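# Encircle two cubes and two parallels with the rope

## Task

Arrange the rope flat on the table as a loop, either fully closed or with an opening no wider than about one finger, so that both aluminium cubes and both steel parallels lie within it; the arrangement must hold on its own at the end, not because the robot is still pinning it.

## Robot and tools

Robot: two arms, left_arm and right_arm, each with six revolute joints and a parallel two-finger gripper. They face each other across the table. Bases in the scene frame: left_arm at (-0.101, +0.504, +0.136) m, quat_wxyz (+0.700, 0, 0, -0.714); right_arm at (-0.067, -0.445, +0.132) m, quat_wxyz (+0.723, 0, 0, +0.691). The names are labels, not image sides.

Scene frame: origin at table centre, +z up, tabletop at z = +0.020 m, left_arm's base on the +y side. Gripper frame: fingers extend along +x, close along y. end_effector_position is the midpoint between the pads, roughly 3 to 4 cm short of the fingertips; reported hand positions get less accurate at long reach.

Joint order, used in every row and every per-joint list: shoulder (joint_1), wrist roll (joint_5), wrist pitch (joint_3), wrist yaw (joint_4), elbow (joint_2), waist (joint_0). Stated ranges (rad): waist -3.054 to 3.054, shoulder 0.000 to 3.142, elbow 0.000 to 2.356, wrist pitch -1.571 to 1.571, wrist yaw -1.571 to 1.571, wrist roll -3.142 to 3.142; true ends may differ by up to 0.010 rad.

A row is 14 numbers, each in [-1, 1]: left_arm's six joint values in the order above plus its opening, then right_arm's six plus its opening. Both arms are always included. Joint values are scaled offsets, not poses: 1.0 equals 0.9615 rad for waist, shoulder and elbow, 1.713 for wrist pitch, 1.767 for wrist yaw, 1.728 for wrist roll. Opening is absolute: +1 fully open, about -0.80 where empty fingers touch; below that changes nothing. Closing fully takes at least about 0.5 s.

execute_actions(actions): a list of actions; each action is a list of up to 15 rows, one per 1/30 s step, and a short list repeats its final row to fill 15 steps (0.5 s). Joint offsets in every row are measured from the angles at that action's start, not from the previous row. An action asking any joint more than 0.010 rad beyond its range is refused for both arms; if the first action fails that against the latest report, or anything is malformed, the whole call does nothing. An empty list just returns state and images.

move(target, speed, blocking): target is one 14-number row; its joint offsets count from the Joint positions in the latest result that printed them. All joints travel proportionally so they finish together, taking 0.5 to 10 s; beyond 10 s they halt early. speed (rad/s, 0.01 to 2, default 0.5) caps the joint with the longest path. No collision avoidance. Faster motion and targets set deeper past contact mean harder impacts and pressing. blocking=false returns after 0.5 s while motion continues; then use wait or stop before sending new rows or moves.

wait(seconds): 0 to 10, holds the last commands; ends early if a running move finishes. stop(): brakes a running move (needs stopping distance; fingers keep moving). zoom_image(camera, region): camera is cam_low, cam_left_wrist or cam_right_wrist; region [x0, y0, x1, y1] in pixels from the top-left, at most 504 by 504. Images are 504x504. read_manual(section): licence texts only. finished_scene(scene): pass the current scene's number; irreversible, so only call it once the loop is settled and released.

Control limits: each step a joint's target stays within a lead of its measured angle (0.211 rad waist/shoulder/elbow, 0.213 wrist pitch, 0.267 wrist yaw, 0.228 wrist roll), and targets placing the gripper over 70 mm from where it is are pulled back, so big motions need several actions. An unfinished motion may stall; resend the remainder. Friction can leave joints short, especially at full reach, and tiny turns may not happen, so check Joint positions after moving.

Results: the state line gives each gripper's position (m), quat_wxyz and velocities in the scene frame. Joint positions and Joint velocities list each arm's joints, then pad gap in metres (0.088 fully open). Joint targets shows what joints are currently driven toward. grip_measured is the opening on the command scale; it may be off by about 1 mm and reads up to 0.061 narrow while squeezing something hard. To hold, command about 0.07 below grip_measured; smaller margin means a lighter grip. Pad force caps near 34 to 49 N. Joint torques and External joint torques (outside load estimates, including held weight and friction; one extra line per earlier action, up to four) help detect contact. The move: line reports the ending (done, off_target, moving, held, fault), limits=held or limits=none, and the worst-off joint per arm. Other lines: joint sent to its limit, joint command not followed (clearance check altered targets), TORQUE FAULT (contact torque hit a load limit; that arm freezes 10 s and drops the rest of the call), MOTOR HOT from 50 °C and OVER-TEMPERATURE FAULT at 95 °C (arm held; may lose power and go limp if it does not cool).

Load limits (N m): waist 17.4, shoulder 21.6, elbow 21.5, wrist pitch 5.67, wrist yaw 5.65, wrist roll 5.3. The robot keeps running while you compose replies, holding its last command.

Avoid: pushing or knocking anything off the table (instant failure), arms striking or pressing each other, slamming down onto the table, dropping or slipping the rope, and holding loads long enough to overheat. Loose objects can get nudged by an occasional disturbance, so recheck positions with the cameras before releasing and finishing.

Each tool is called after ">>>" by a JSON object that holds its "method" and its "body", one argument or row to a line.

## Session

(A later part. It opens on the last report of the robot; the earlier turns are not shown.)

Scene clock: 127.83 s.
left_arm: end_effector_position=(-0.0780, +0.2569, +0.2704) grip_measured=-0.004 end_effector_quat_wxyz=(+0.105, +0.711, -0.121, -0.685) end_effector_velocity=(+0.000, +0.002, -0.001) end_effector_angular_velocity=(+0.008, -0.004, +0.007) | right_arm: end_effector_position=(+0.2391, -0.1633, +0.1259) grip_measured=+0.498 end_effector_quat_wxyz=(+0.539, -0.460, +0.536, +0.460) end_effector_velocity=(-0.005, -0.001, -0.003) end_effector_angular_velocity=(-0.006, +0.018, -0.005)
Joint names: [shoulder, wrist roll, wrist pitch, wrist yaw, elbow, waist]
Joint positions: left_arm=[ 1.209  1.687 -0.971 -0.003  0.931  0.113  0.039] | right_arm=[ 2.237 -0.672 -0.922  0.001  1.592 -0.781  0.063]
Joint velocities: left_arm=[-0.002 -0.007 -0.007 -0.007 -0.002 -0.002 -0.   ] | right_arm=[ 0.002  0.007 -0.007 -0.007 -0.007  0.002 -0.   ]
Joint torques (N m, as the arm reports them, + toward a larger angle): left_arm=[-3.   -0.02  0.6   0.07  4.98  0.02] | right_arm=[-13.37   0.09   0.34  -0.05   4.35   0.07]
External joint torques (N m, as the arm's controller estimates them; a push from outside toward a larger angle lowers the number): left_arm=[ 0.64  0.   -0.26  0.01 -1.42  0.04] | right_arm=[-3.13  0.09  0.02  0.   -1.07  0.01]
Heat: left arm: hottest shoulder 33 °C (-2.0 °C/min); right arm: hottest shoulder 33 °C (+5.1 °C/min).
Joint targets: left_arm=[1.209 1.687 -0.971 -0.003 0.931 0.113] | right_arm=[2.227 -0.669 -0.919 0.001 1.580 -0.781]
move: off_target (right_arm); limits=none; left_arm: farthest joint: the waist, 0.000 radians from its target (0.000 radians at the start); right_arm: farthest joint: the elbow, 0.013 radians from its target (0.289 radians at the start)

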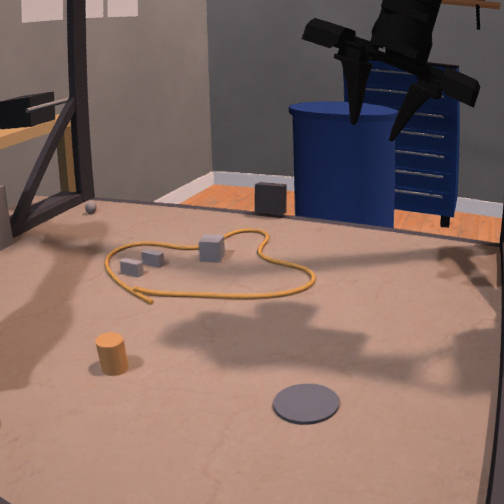

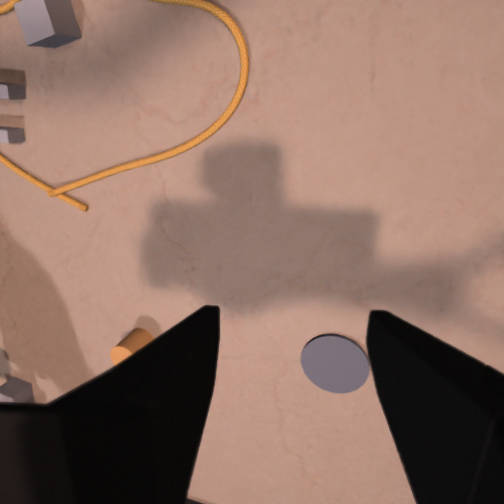

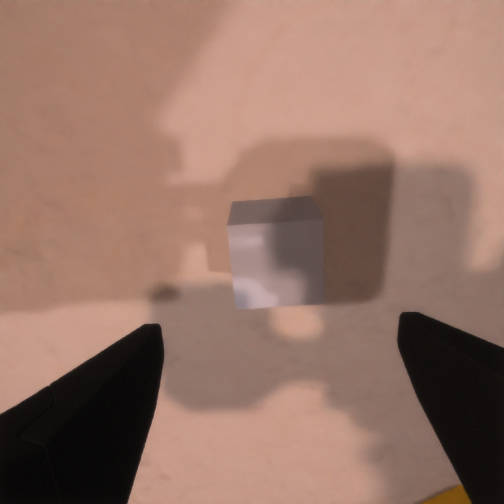

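>>> {"method": "move", "body": {
  "target": [0,0,0,0,0,0,0,0.145,-0.02,0.062,0,0,0.015,0.5],
  "speed": 0.3
}}

>>> {"method": "move", "body": {
  "target": [0,0,0,0,0,0,0,0,0,0,0,0,0,-0.3]
}}

>>> {"method": "move", "body": {
  "target": [0,0,0,0,0,0,0,-0.15,0,-0.07,0,0,0.02,-0.3]
}}

Scene clock: 132.20 s.
left_arm: end_effector_position=(-0.0780, +0.2569, +0.2704) grip_measured=-0.004 end_effector_quat_wxyz=(+0.105, +0.711, -0.121, -0.685) end_effector_velocity=(+0.003, +0.001, +0.001) end_effector_angular_velocity=(+0.004, -0.018, +0.011) | right_arm: end_effector_position=(+0.2401, -0.1555, +0.0766) grip_measured=+0.498 end_effector_quat_wxyz=(+0.521, -0.472, +0.532, +0.471) end_effector_velocity=(-0.000, -0.003, +0.000) end_effector_angular_velocity=(+0.000, +0.010, -0.000)
Joint names: [shoulder, wrist roll, wrist pitch, wrist yaw, elbow, waist]
Joint positions: left_arm=[ 1.209  1.687 -0.971 -0.003  0.931  0.113  0.039] | right_arm=[ 2.36  -0.704 -0.819  0.001  1.592 -0.769  0.063]
Joint velocities: left_arm=[-0.002 -0.007 -0.007 -0.022  0.002 -0.002  0.   ] | right_arm=[-0.002 -0.007 -0.007 -0.007 -0.002 -0.007 -0.   ]
Joint torques (N m, as the arm reports them, + toward a larger angle): left_arm=[-2.99 -0.02  0.6   0.07  4.98  0.03] | right_arm=[-10.57  -0.11   0.33  -0.05   5.7    0.31]
External joint torques (N m, as the arm's controller estimates them; a push from outside toward a larger angle lowers the number): left_arm=[ 0.64  0.   -0.24  0.01 -1.38  0.03] | right_arm=[ 0.18 -0.11  0.03  0.    0.55  0.38]
Heat: left arm: hottest shoulder 32 °C (-3.0 °C/min); right arm: hottest shoulder 34 °C (+5.0 °C/min).
Joint targets: left_arm=[1.209 1.687 -0.971 -0.003 0.931 0.113] | right_arm=[2.376 -0.707 -0.816 0.001 1.592 -0.766]
move: off_target (right_arm); limits=none; left_arm: farthest joint: the waist, 0.000 radians from its target (0.000 radians at the start); right_arm: farthest joint: the shoulder, 0.016 radians from its target (0.140 radians at the start)

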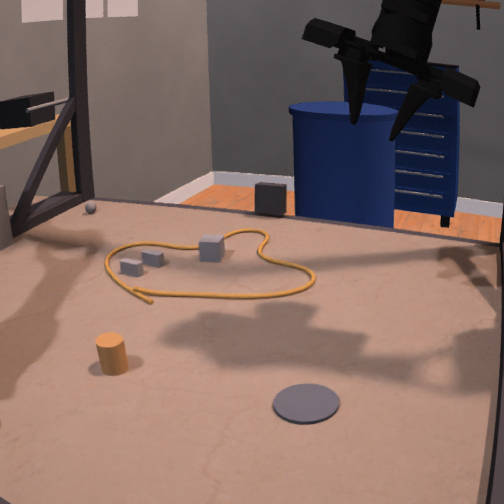

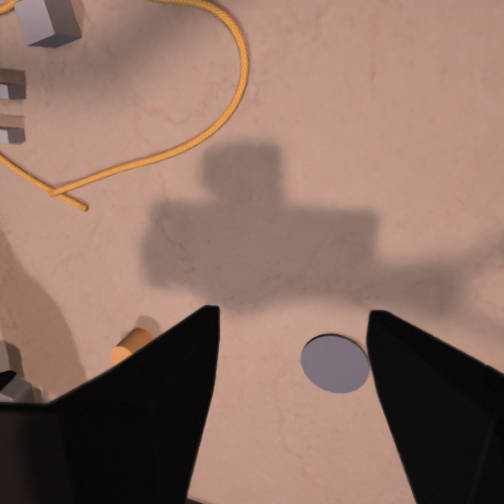

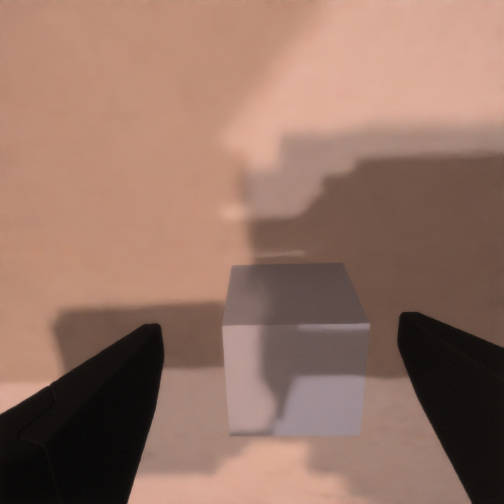

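Scene clock: 132.70 s.
left_arm: end_effector_position=(-0.0780, +0.2569, +0.2704) grip_measured=-0.004 end_effector_quat_wxyz=(+0.105, +0.711, -0.121, -0.685) end_effector_velocity=(+0.002, +0.002, -0.001) end_effector_angular_velocity=(+0.009, -0.018, +0.011) | right_arm: end_effector_position=(+0.2400, -0.1556, +0.0766) grip_measured=-0.217 end_effector_quat_wxyz=(+0.521, -0.472, +0.533, +0.471) end_effector_velocity=(-0.003, -0.002, +0.002) end_effector_angular_velocity=(-0.006, +0.018, +0.019)
Joint names: [shoulder, wrist roll, wrist pitch, wrist yaw, elbow, waist]
Joint positions: left_arm=[ 1.209  1.687 -0.971 -0.003  0.931  0.113  0.039] | right_arm=[ 2.36  -0.704 -0.819  0.001  1.592 -0.769  0.028]
Joint velocities: left_arm=[-0.002 -0.007 -0.007 -0.022 -0.002 -0.002 -0.   ] | right_arm=[-0.002 -0.022 -0.022 -0.007  0.002 -0.002 -0.   ]
Joint torques (N m, as the arm reports them, + toward a larger angle): left_arm=[-3.   -0.01  0.6   0.07  4.98  0.02] | right_arm=[-12.56  -0.01   0.14  -0.05   5.69   0.05]
External joint torques (N m, as the arm's controller estimates them; a push from outside toward a larger angle lowers the number): left_arm=[ 0.67  0.01 -0.23  0.01 -1.4   0.01] | right_arm=[-1.85 -0.01 -0.14  0.    0.57  0.05]
Heat: left arm: hottest shoulder 32 °C (-3.0 °C/min); right arm: hottest shoulder 34 °C (+5.1 °C/min).
Joint targets: left_arm=[1.209 1.687 -0.971 -0.003 0.931 0.113] | right_arm=[2.360 -0.704 -0.819 0.001 1.592 -0.769]
move: done; limits=none; left_arm: farthest joint: the waist, 0.000 radians from its target (0.000 radians at the start); right_arm: farthest joint: the waist, 0.000 radians from its target (0.000 radians at the start)

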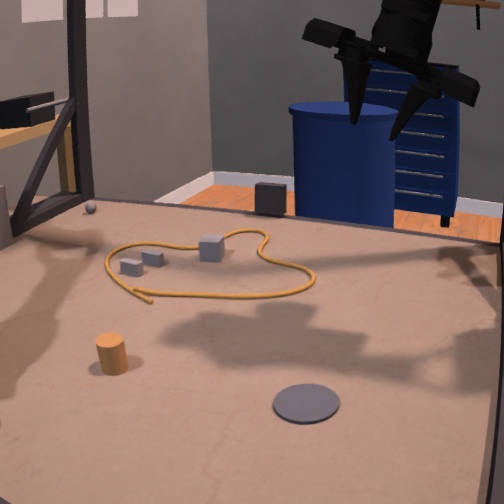

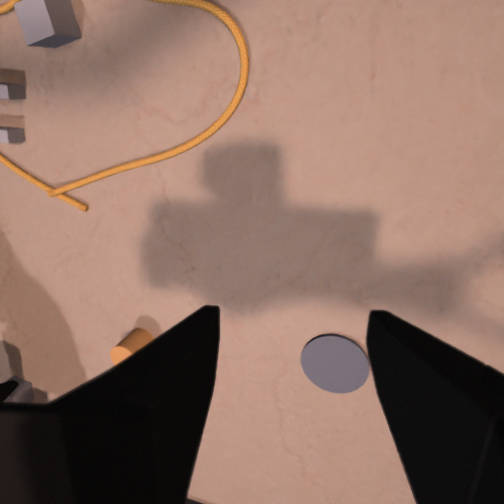

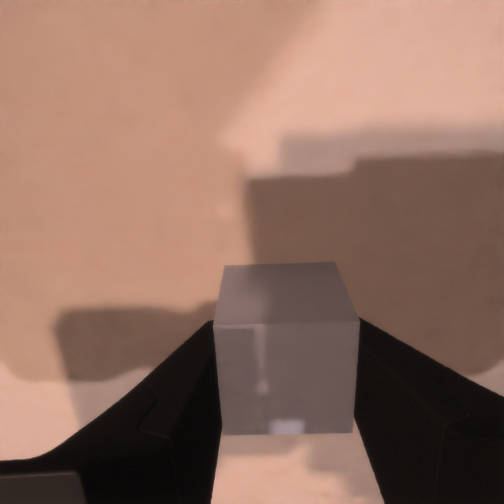

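Scene clock: 133.63 s.
left_arm: end_effector_position=(-0.0780, +0.2569, +0.2704) grip_measured=-0.004 end_effector_quat_wxyz=(+0.105, +0.711, -0.121, -0.685) end_effector_velocity=(+0.000, +0.001, +0.001) end_effector_angular_velocity=(+0.003, -0.004, +0.007) | right_arm: end_effector_position=(+0.2297, -0.1558, +0.1307) grip_measured=-0.217 end_effector_quat_wxyz=(+0.524, -0.476, +0.522, +0.476) end_effector_velocity=(-0.006, -0.002, -0.002) end_effector_angular_velocity=(-0.003, +0.035, +0.005)
Joint names: [shoulder, wrist roll, wrist pitch, wrist yaw, elbow, waist]
Joint positions: left_arm=[ 1.209  1.687 -0.971 -0.003  0.931  0.113  0.039] | right_arm=[ 2.225 -0.704 -0.936  0.001  1.592 -0.752  0.028]
Joint velocities: left_arm=[-0.002 -0.007 -0.007 -0.007  0.002 -0.002 -0.   ] | right_arm=[ 0.002 -0.007 -0.022 -0.022 -0.002 -0.002  0.   ]
Joint torques (N m, as the arm reports them, + toward a larger angle): left_arm=[-2.98 -0.01  0.6   0.06  4.98  0.02] | right_arm=[-13.18  -0.01  -0.01  -0.05   6.01   0.28]
External joint torques (N m, as the arm's controller estimates them; a push from outside toward a larger angle lowers the number): left_arm=[ 0.63  0.01 -0.25  0.01 -1.39  0.02] | right_arm=[-3.   -0.01 -0.33  0.    0.59  0.27]
Heat: left arm: hottest shoulder 32 °C (-3.0 °C/min); right arm: hottest shoulder 34 °C (+5.1 °C/min).
Joint targets: left_arm=[1.209 1.687 -0.971 -0.003 0.931 0.113] | right_arm=[2.216 -0.704 -0.939 0.001 1.592 -0.750]
move: done; limits=none; left_arm: farthest joint: the waist, 0.000 radians from its target (0.000 radians at the start); right_arm: farthest joint: the shoulder, 0.009 radians from its target (0.144 radians at the start)

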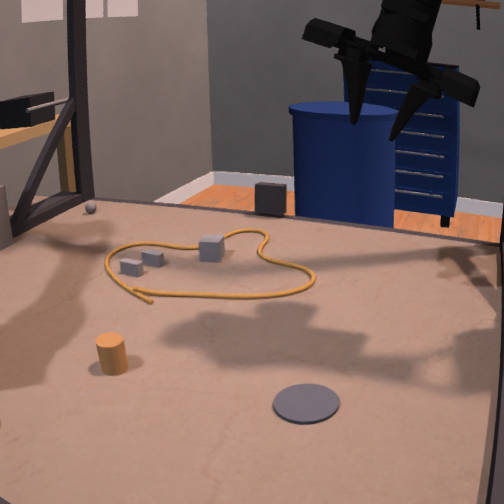

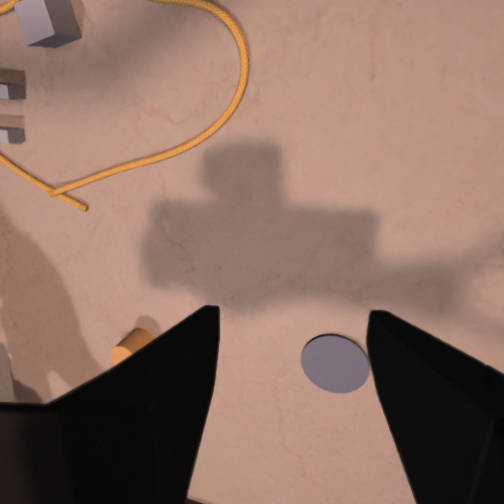

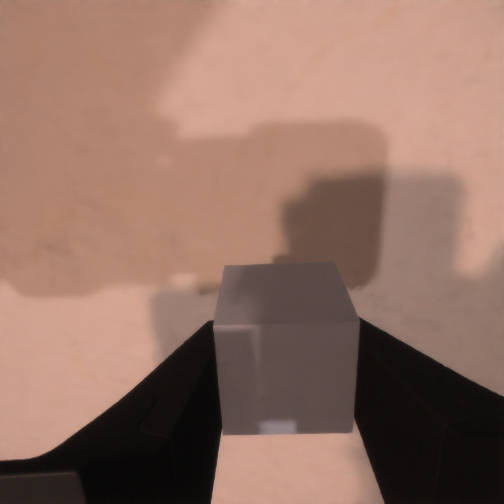

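>>> {"method": "move", "body": {
  "target": [0,0,0,0,0,0,0,0.205,-0.51,-0.057,0,0.3,0.967,-0.3],
  "speed": 0.8
}}

>>> {"method": "move", "body": {
  "target": [0,0,0,0,0,0,0,0.114,0,0.058,0,0,0,-0.3],
  "speed": 0.15
}}

>>> {"method": "move", "body": {
  "target": [0,0,0,0,0,0,0,0,0,0,0,0,0,0.2]
}}

>>> {"method": "move", "body": {
  "target": [0,0,0,0,0,0,0,-0.3,0,-0.13,0,0,0,0.2]
}}

Scene clock: 137.80 s.
left_arm: end_effector_position=(-0.0780, +0.2569, +0.2704) grip_measured=-0.004 end_effector_quat_wxyz=(+0.105, +0.711, -0.121, -0.685) end_effector_velocity=(+0.000, +0.002, -0.002) end_effector_angular_velocity=(+0.012, +0.001, +0.021) | right_arm: end_effector_position=(-0.1271, +0.0087, +0.1207) grip_measured=-0.217 end_effector_quat_wxyz=(+0.050, +0.705, +0.052, -0.705) end_effector_velocity=(+0.000, -0.001, -0.000) end_effector_angular_velocity=(-0.008, +0.006, -0.010)
Joint names: [shoulder, wrist roll, wrist pitch, wrist yaw, elbow, waist]
Joint positions: left_arm=[ 1.209  1.687 -0.971 -0.003  0.931  0.113  0.039] | right_arm=[ 2.407 -1.582 -1.031  0.     1.869  0.177  0.028]
Joint velocities: left_arm=[ 0.002 -0.022 -0.007 -0.007 -0.002 -0.002 -0.   ] | right_arm=[ 0.002  0.007 -0.007 -0.007  0.002 -0.002  0.   ]
Joint torques (N m, as the arm reports them, + toward a larger angle): left_arm=[-2.98 -0.01  0.6   0.07  4.99  0.02] | right_arm=[-11.49  -0.09  -0.08  -0.04   7.95   0.09]
External joint torques (N m, as the arm's controller estimates them; a push from outside toward a larger angle lowers the number): left_arm=[ 0.63  0.01 -0.26  0.01 -1.41  0.03] | right_arm=[-0.07 -0.09 -0.36  0.02  2.33  0.09]
Heat: left arm: hottest shoulder 32 °C (-2.0 °C/min); right arm: hottest shoulder 34 °C (+5.0 °C/min).
Joint targets: left_arm=[1.209 1.687 -0.971 -0.003 0.931 0.113] | right_arm=[2.422 -1.585 -1.033 0.001 1.881 0.177]
move: off_target (right_arm); limits=none; left_arm: farthest joint: the waist, 0.000 radians from its target (0.000 radians at the start); right_arm: farthest joint: the shoulder, 0.016 radians from its target (0.198 radians at the start)

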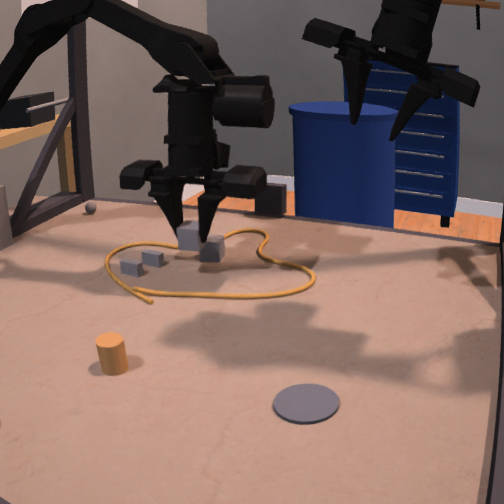

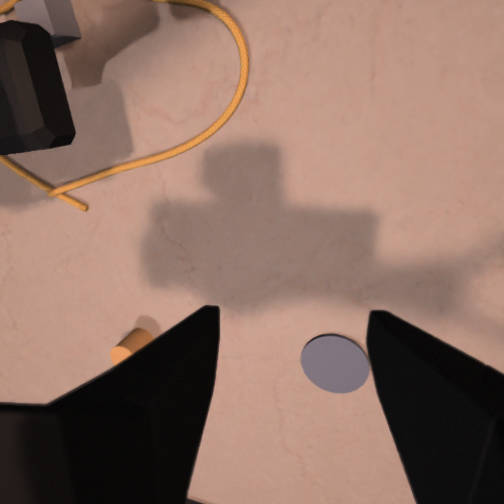

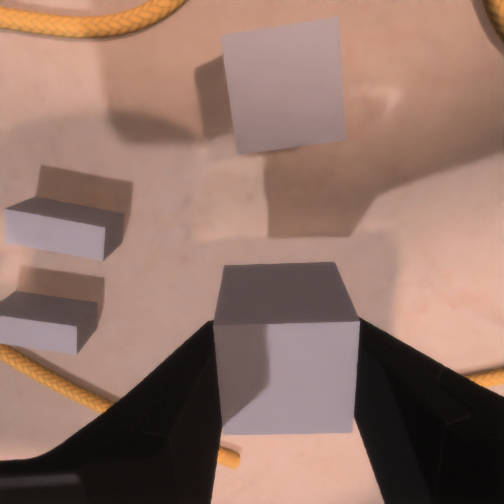

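Scene clock: 138.97 s.
left_arm: end_effector_position=(-0.0780, +0.2569, +0.2704) grip_measured=-0.004 end_effector_quat_wxyz=(+0.105, +0.711, -0.121, -0.685) end_effector_velocity=(+0.002, +0.002, -0.001) end_effector_angular_velocity=(+0.009, -0.018, +0.011) | right_arm: end_effector_position=(-0.1284, +0.0174, +0.0800) grip_measured=-0.217 end_effector_quat_wxyz=(+0.048, +0.705, +0.054, -0.705) end_effector_velocity=(+0.000, -0.002, +0.001) end_effector_angular_velocity=(-0.008, +0.006, +0.005)
Joint names: [shoulder, wrist roll, wrist pitch, wrist yaw, elbow, waist]
Joint positions: left_arm=[ 1.209  1.687 -0.971 -0.003  0.931  0.113  0.039] | right_arm=[ 2.499 -1.582 -0.933  0.     1.869  0.178  0.028]
Joint velocities: left_arm=[-0.002 -0.007 -0.007 -0.022 -0.002 -0.002 -0.   ] | right_arm=[-0.002 -0.007 -0.007 -0.007 -0.002 -0.002 -0.   ]
Joint torques (N m, as the arm reports them, + toward a larger angle): left_arm=[-2.99 -0.02  0.6   0.06  4.99  0.03] | right_arm=[-11.71  -0.01   0.25  -0.06   6.2    0.05]
External joint torques (N m, as the arm's controller estimates them; a push from outside toward a larger angle lowers the number): left_arm=[ 0.6   0.   -0.23  0.01 -1.33  0.02] | right_arm=[ 0.05 -0.01 -0.03  0.    0.73  0.03]
Heat: left arm: hottest shoulder 32 °C (-2.0 °C/min); right arm: hottest shoulder 34 °C (+5.0 °C/min).
Joint targets: left_arm=[1.209 1.687 -0.971 -0.003 0.931 0.113] | right_arm=[2.516 -1.582 -0.931 0.000 1.869 0.177]
move: off_target (right_arm); limits=none; left_arm: farthest joint: the waist, 0.000 radians from its target (0.000 radians at the start); right_arm: farthest joint: the shoulder, 0.018 radians from its target (0.110 radians at the start)

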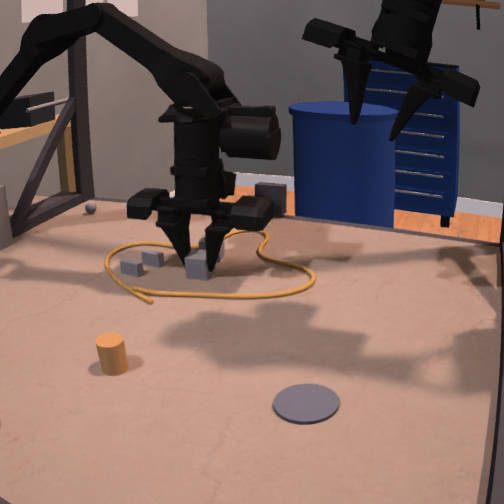

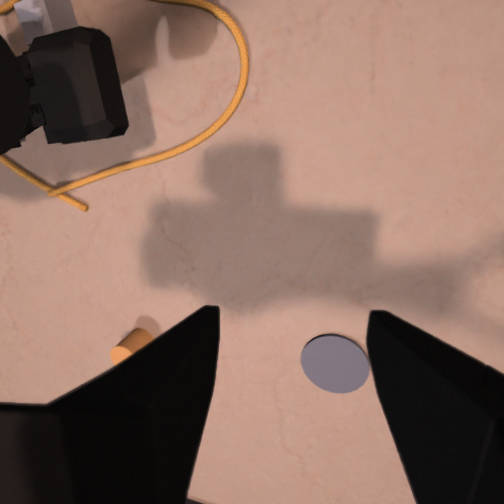

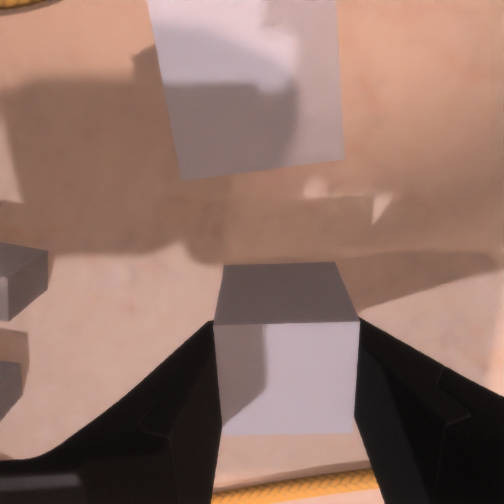

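Scene clock: 139.60 s.
left_arm: end_effector_position=(-0.0780, +0.2569, +0.2704) grip_measured=-0.004 end_effector_quat_wxyz=(+0.105, +0.711, -0.121, -0.685) end_effector_velocity=(+0.001, -0.001, +0.000) end_effector_angular_velocity=(-0.006, -0.010, -0.007) | right_arm: end_effector_position=(-0.1284, +0.0174, +0.0800) grip_measured=+0.196 end_effector_quat_wxyz=(+0.048, +0.705, +0.054, -0.705) end_effector_velocity=(+0.000, -0.000, +0.002) end_effector_angular_velocity=(-0.003, +0.007, +0.005)
Joint names: [shoulder, wrist roll, wrist pitch, wrist yaw, elbow, waist]
Joint positions: left_arm=[ 1.209  1.687 -0.971 -0.003  0.931  0.113  0.039] | right_arm=[ 2.499 -1.582 -0.933  0.     1.869  0.178  0.049]
Joint velocities: left_arm=[-0.002  0.007  0.007 -0.007 -0.002 -0.002 -0.   ] | right_arm=[-0.002 -0.007 -0.007 -0.007  0.002 -0.002  0.001]
Joint torques (N m, as the arm reports them, + toward a larger angle): left_arm=[-2.98 -0.01  0.6   0.07  4.97  0.03] | right_arm=[-13.85  -0.01   0.11  -0.06   6.09   0.05]
External joint torques (N m, as the arm's controller estimates them; a push from outside toward a larger angle lowers the number): left_arm=[ 0.65  0.01 -0.24  0.01 -1.39  0.02] | right_arm=[-2.06 -0.02 -0.18  0.    0.59  0.06]
Heat: left arm: hottest shoulder 32 °C (-2.0 °C/min); right arm: hottest shoulder 34 °C (+5.0 °C/min).
Joint targets: left_arm=[1.209 1.687 -0.971 -0.003 0.931 0.113] | right_arm=[2.499 -1.582 -0.934 0.000 1.869 0.178]
move: done; limits=none; left_arm: farthest joint: the waist, 0.000 radians from its target (0.000 radians at the start); right_arm: farthest joint: the waist, 0.000 radians from its target (0.000 radians at the start)

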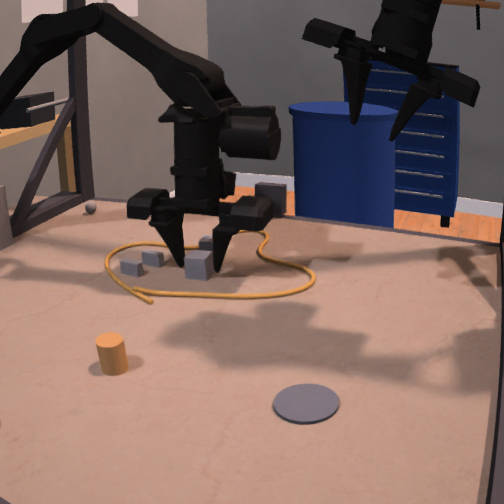

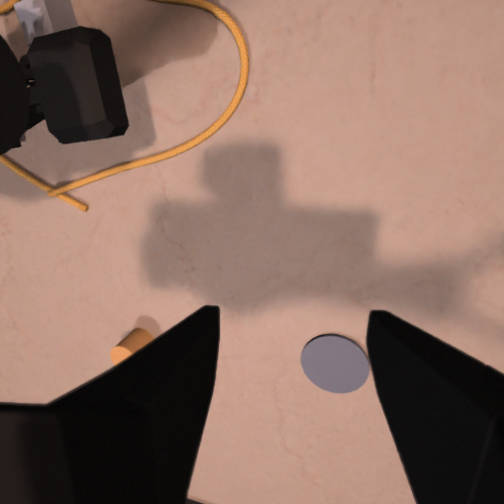

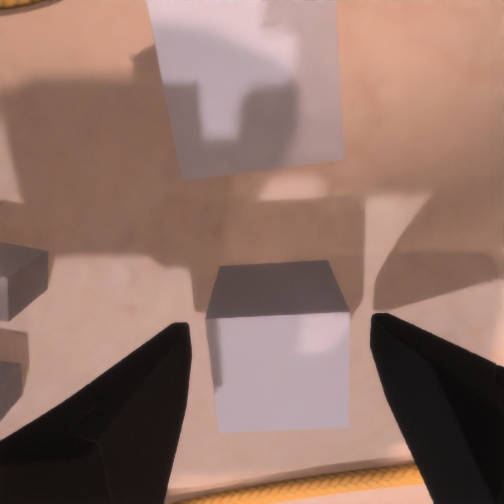

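Scene clock: 140.77 s.
left_arm: end_effector_position=(-0.0780, +0.2569, +0.2704) grip_measured=-0.004 end_effector_quat_wxyz=(+0.105, +0.711, -0.121, -0.685) end_effector_velocity=(+0.003, -0.001, +0.000) end_effector_angular_velocity=(-0.006, -0.015, +0.025) | right_arm: end_effector_position=(-0.1256, -0.0038, +0.2024) grip_measured=+0.197 end_effector_quat_wxyz=(+0.026, +0.703, +0.076, -0.706) end_effector_velocity=(+0.002, -0.013, -0.002) end_effector_angular_velocity=(-0.057, -0.001, +0.005)
Joint names: [shoulder, wrist roll, wrist pitch, wrist yaw, elbow, waist]
Joint positions: left_arm=[ 1.209  1.687 -0.971 -0.003  0.931  0.113  0.039] | right_arm=[ 2.215 -1.582 -1.153  0.     1.869  0.178  0.049]
Joint velocities: left_arm=[-0.002 -0.022  0.007 -0.022 -0.002 -0.002 -0.   ] | right_arm=[-0.002 -0.007 -0.051 -0.007 -0.007 -0.002 -0.   ]
Joint torques (N m, as the arm reports them, + toward a larger angle): left_arm=[-2.97 -0.02  0.6   0.07  5.    0.02] | right_arm=[-13.26  -0.01   0.08  -0.06   6.84   0.05]
External joint torques (N m, as the arm's controller estimates them; a push from outside toward a larger angle lowers the number): left_arm=[ 0.66  0.   -0.25  0.01 -1.38  0.01] | right_arm=[-2.72 -0.02 -0.26 -0.01  1.05  0.11]
Heat: left arm: hottest shoulder 32 °C (-2.0 °C/min); right arm: hottest shoulder 35 °C (+6.0 °C/min).
Joint targets: left_arm=[1.209 1.687 -0.971 -0.003 0.931 0.113] | right_arm=[2.210 -1.582 -1.156 0.000 1.869 0.178]
move: done; limits=none; left_arm: farthest joint: the waist, 0.000 radians from its target (0.000 radians at the start); right_arm: farthest joint: the shoulder, 0.005 radians from its target (0.288 radians at the start)

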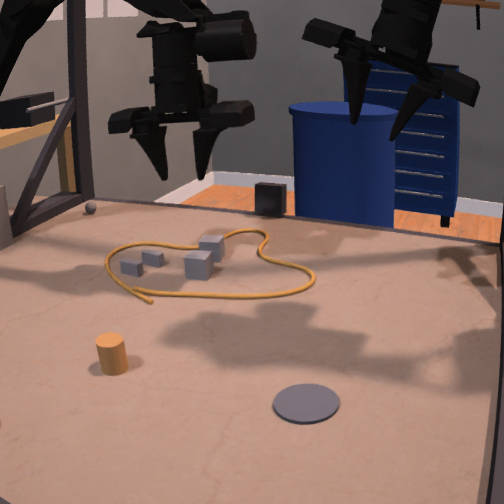

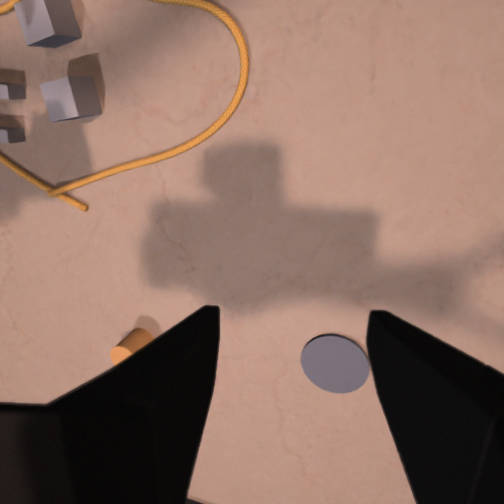

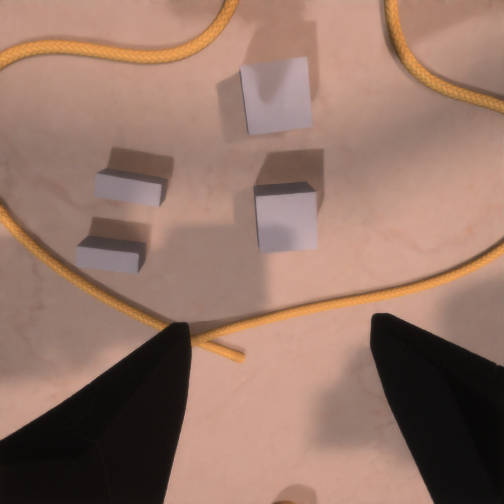

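>>> {"method": "finished_scene", "body": {
  "scene": 1
}}

The scene is finished: the task was done.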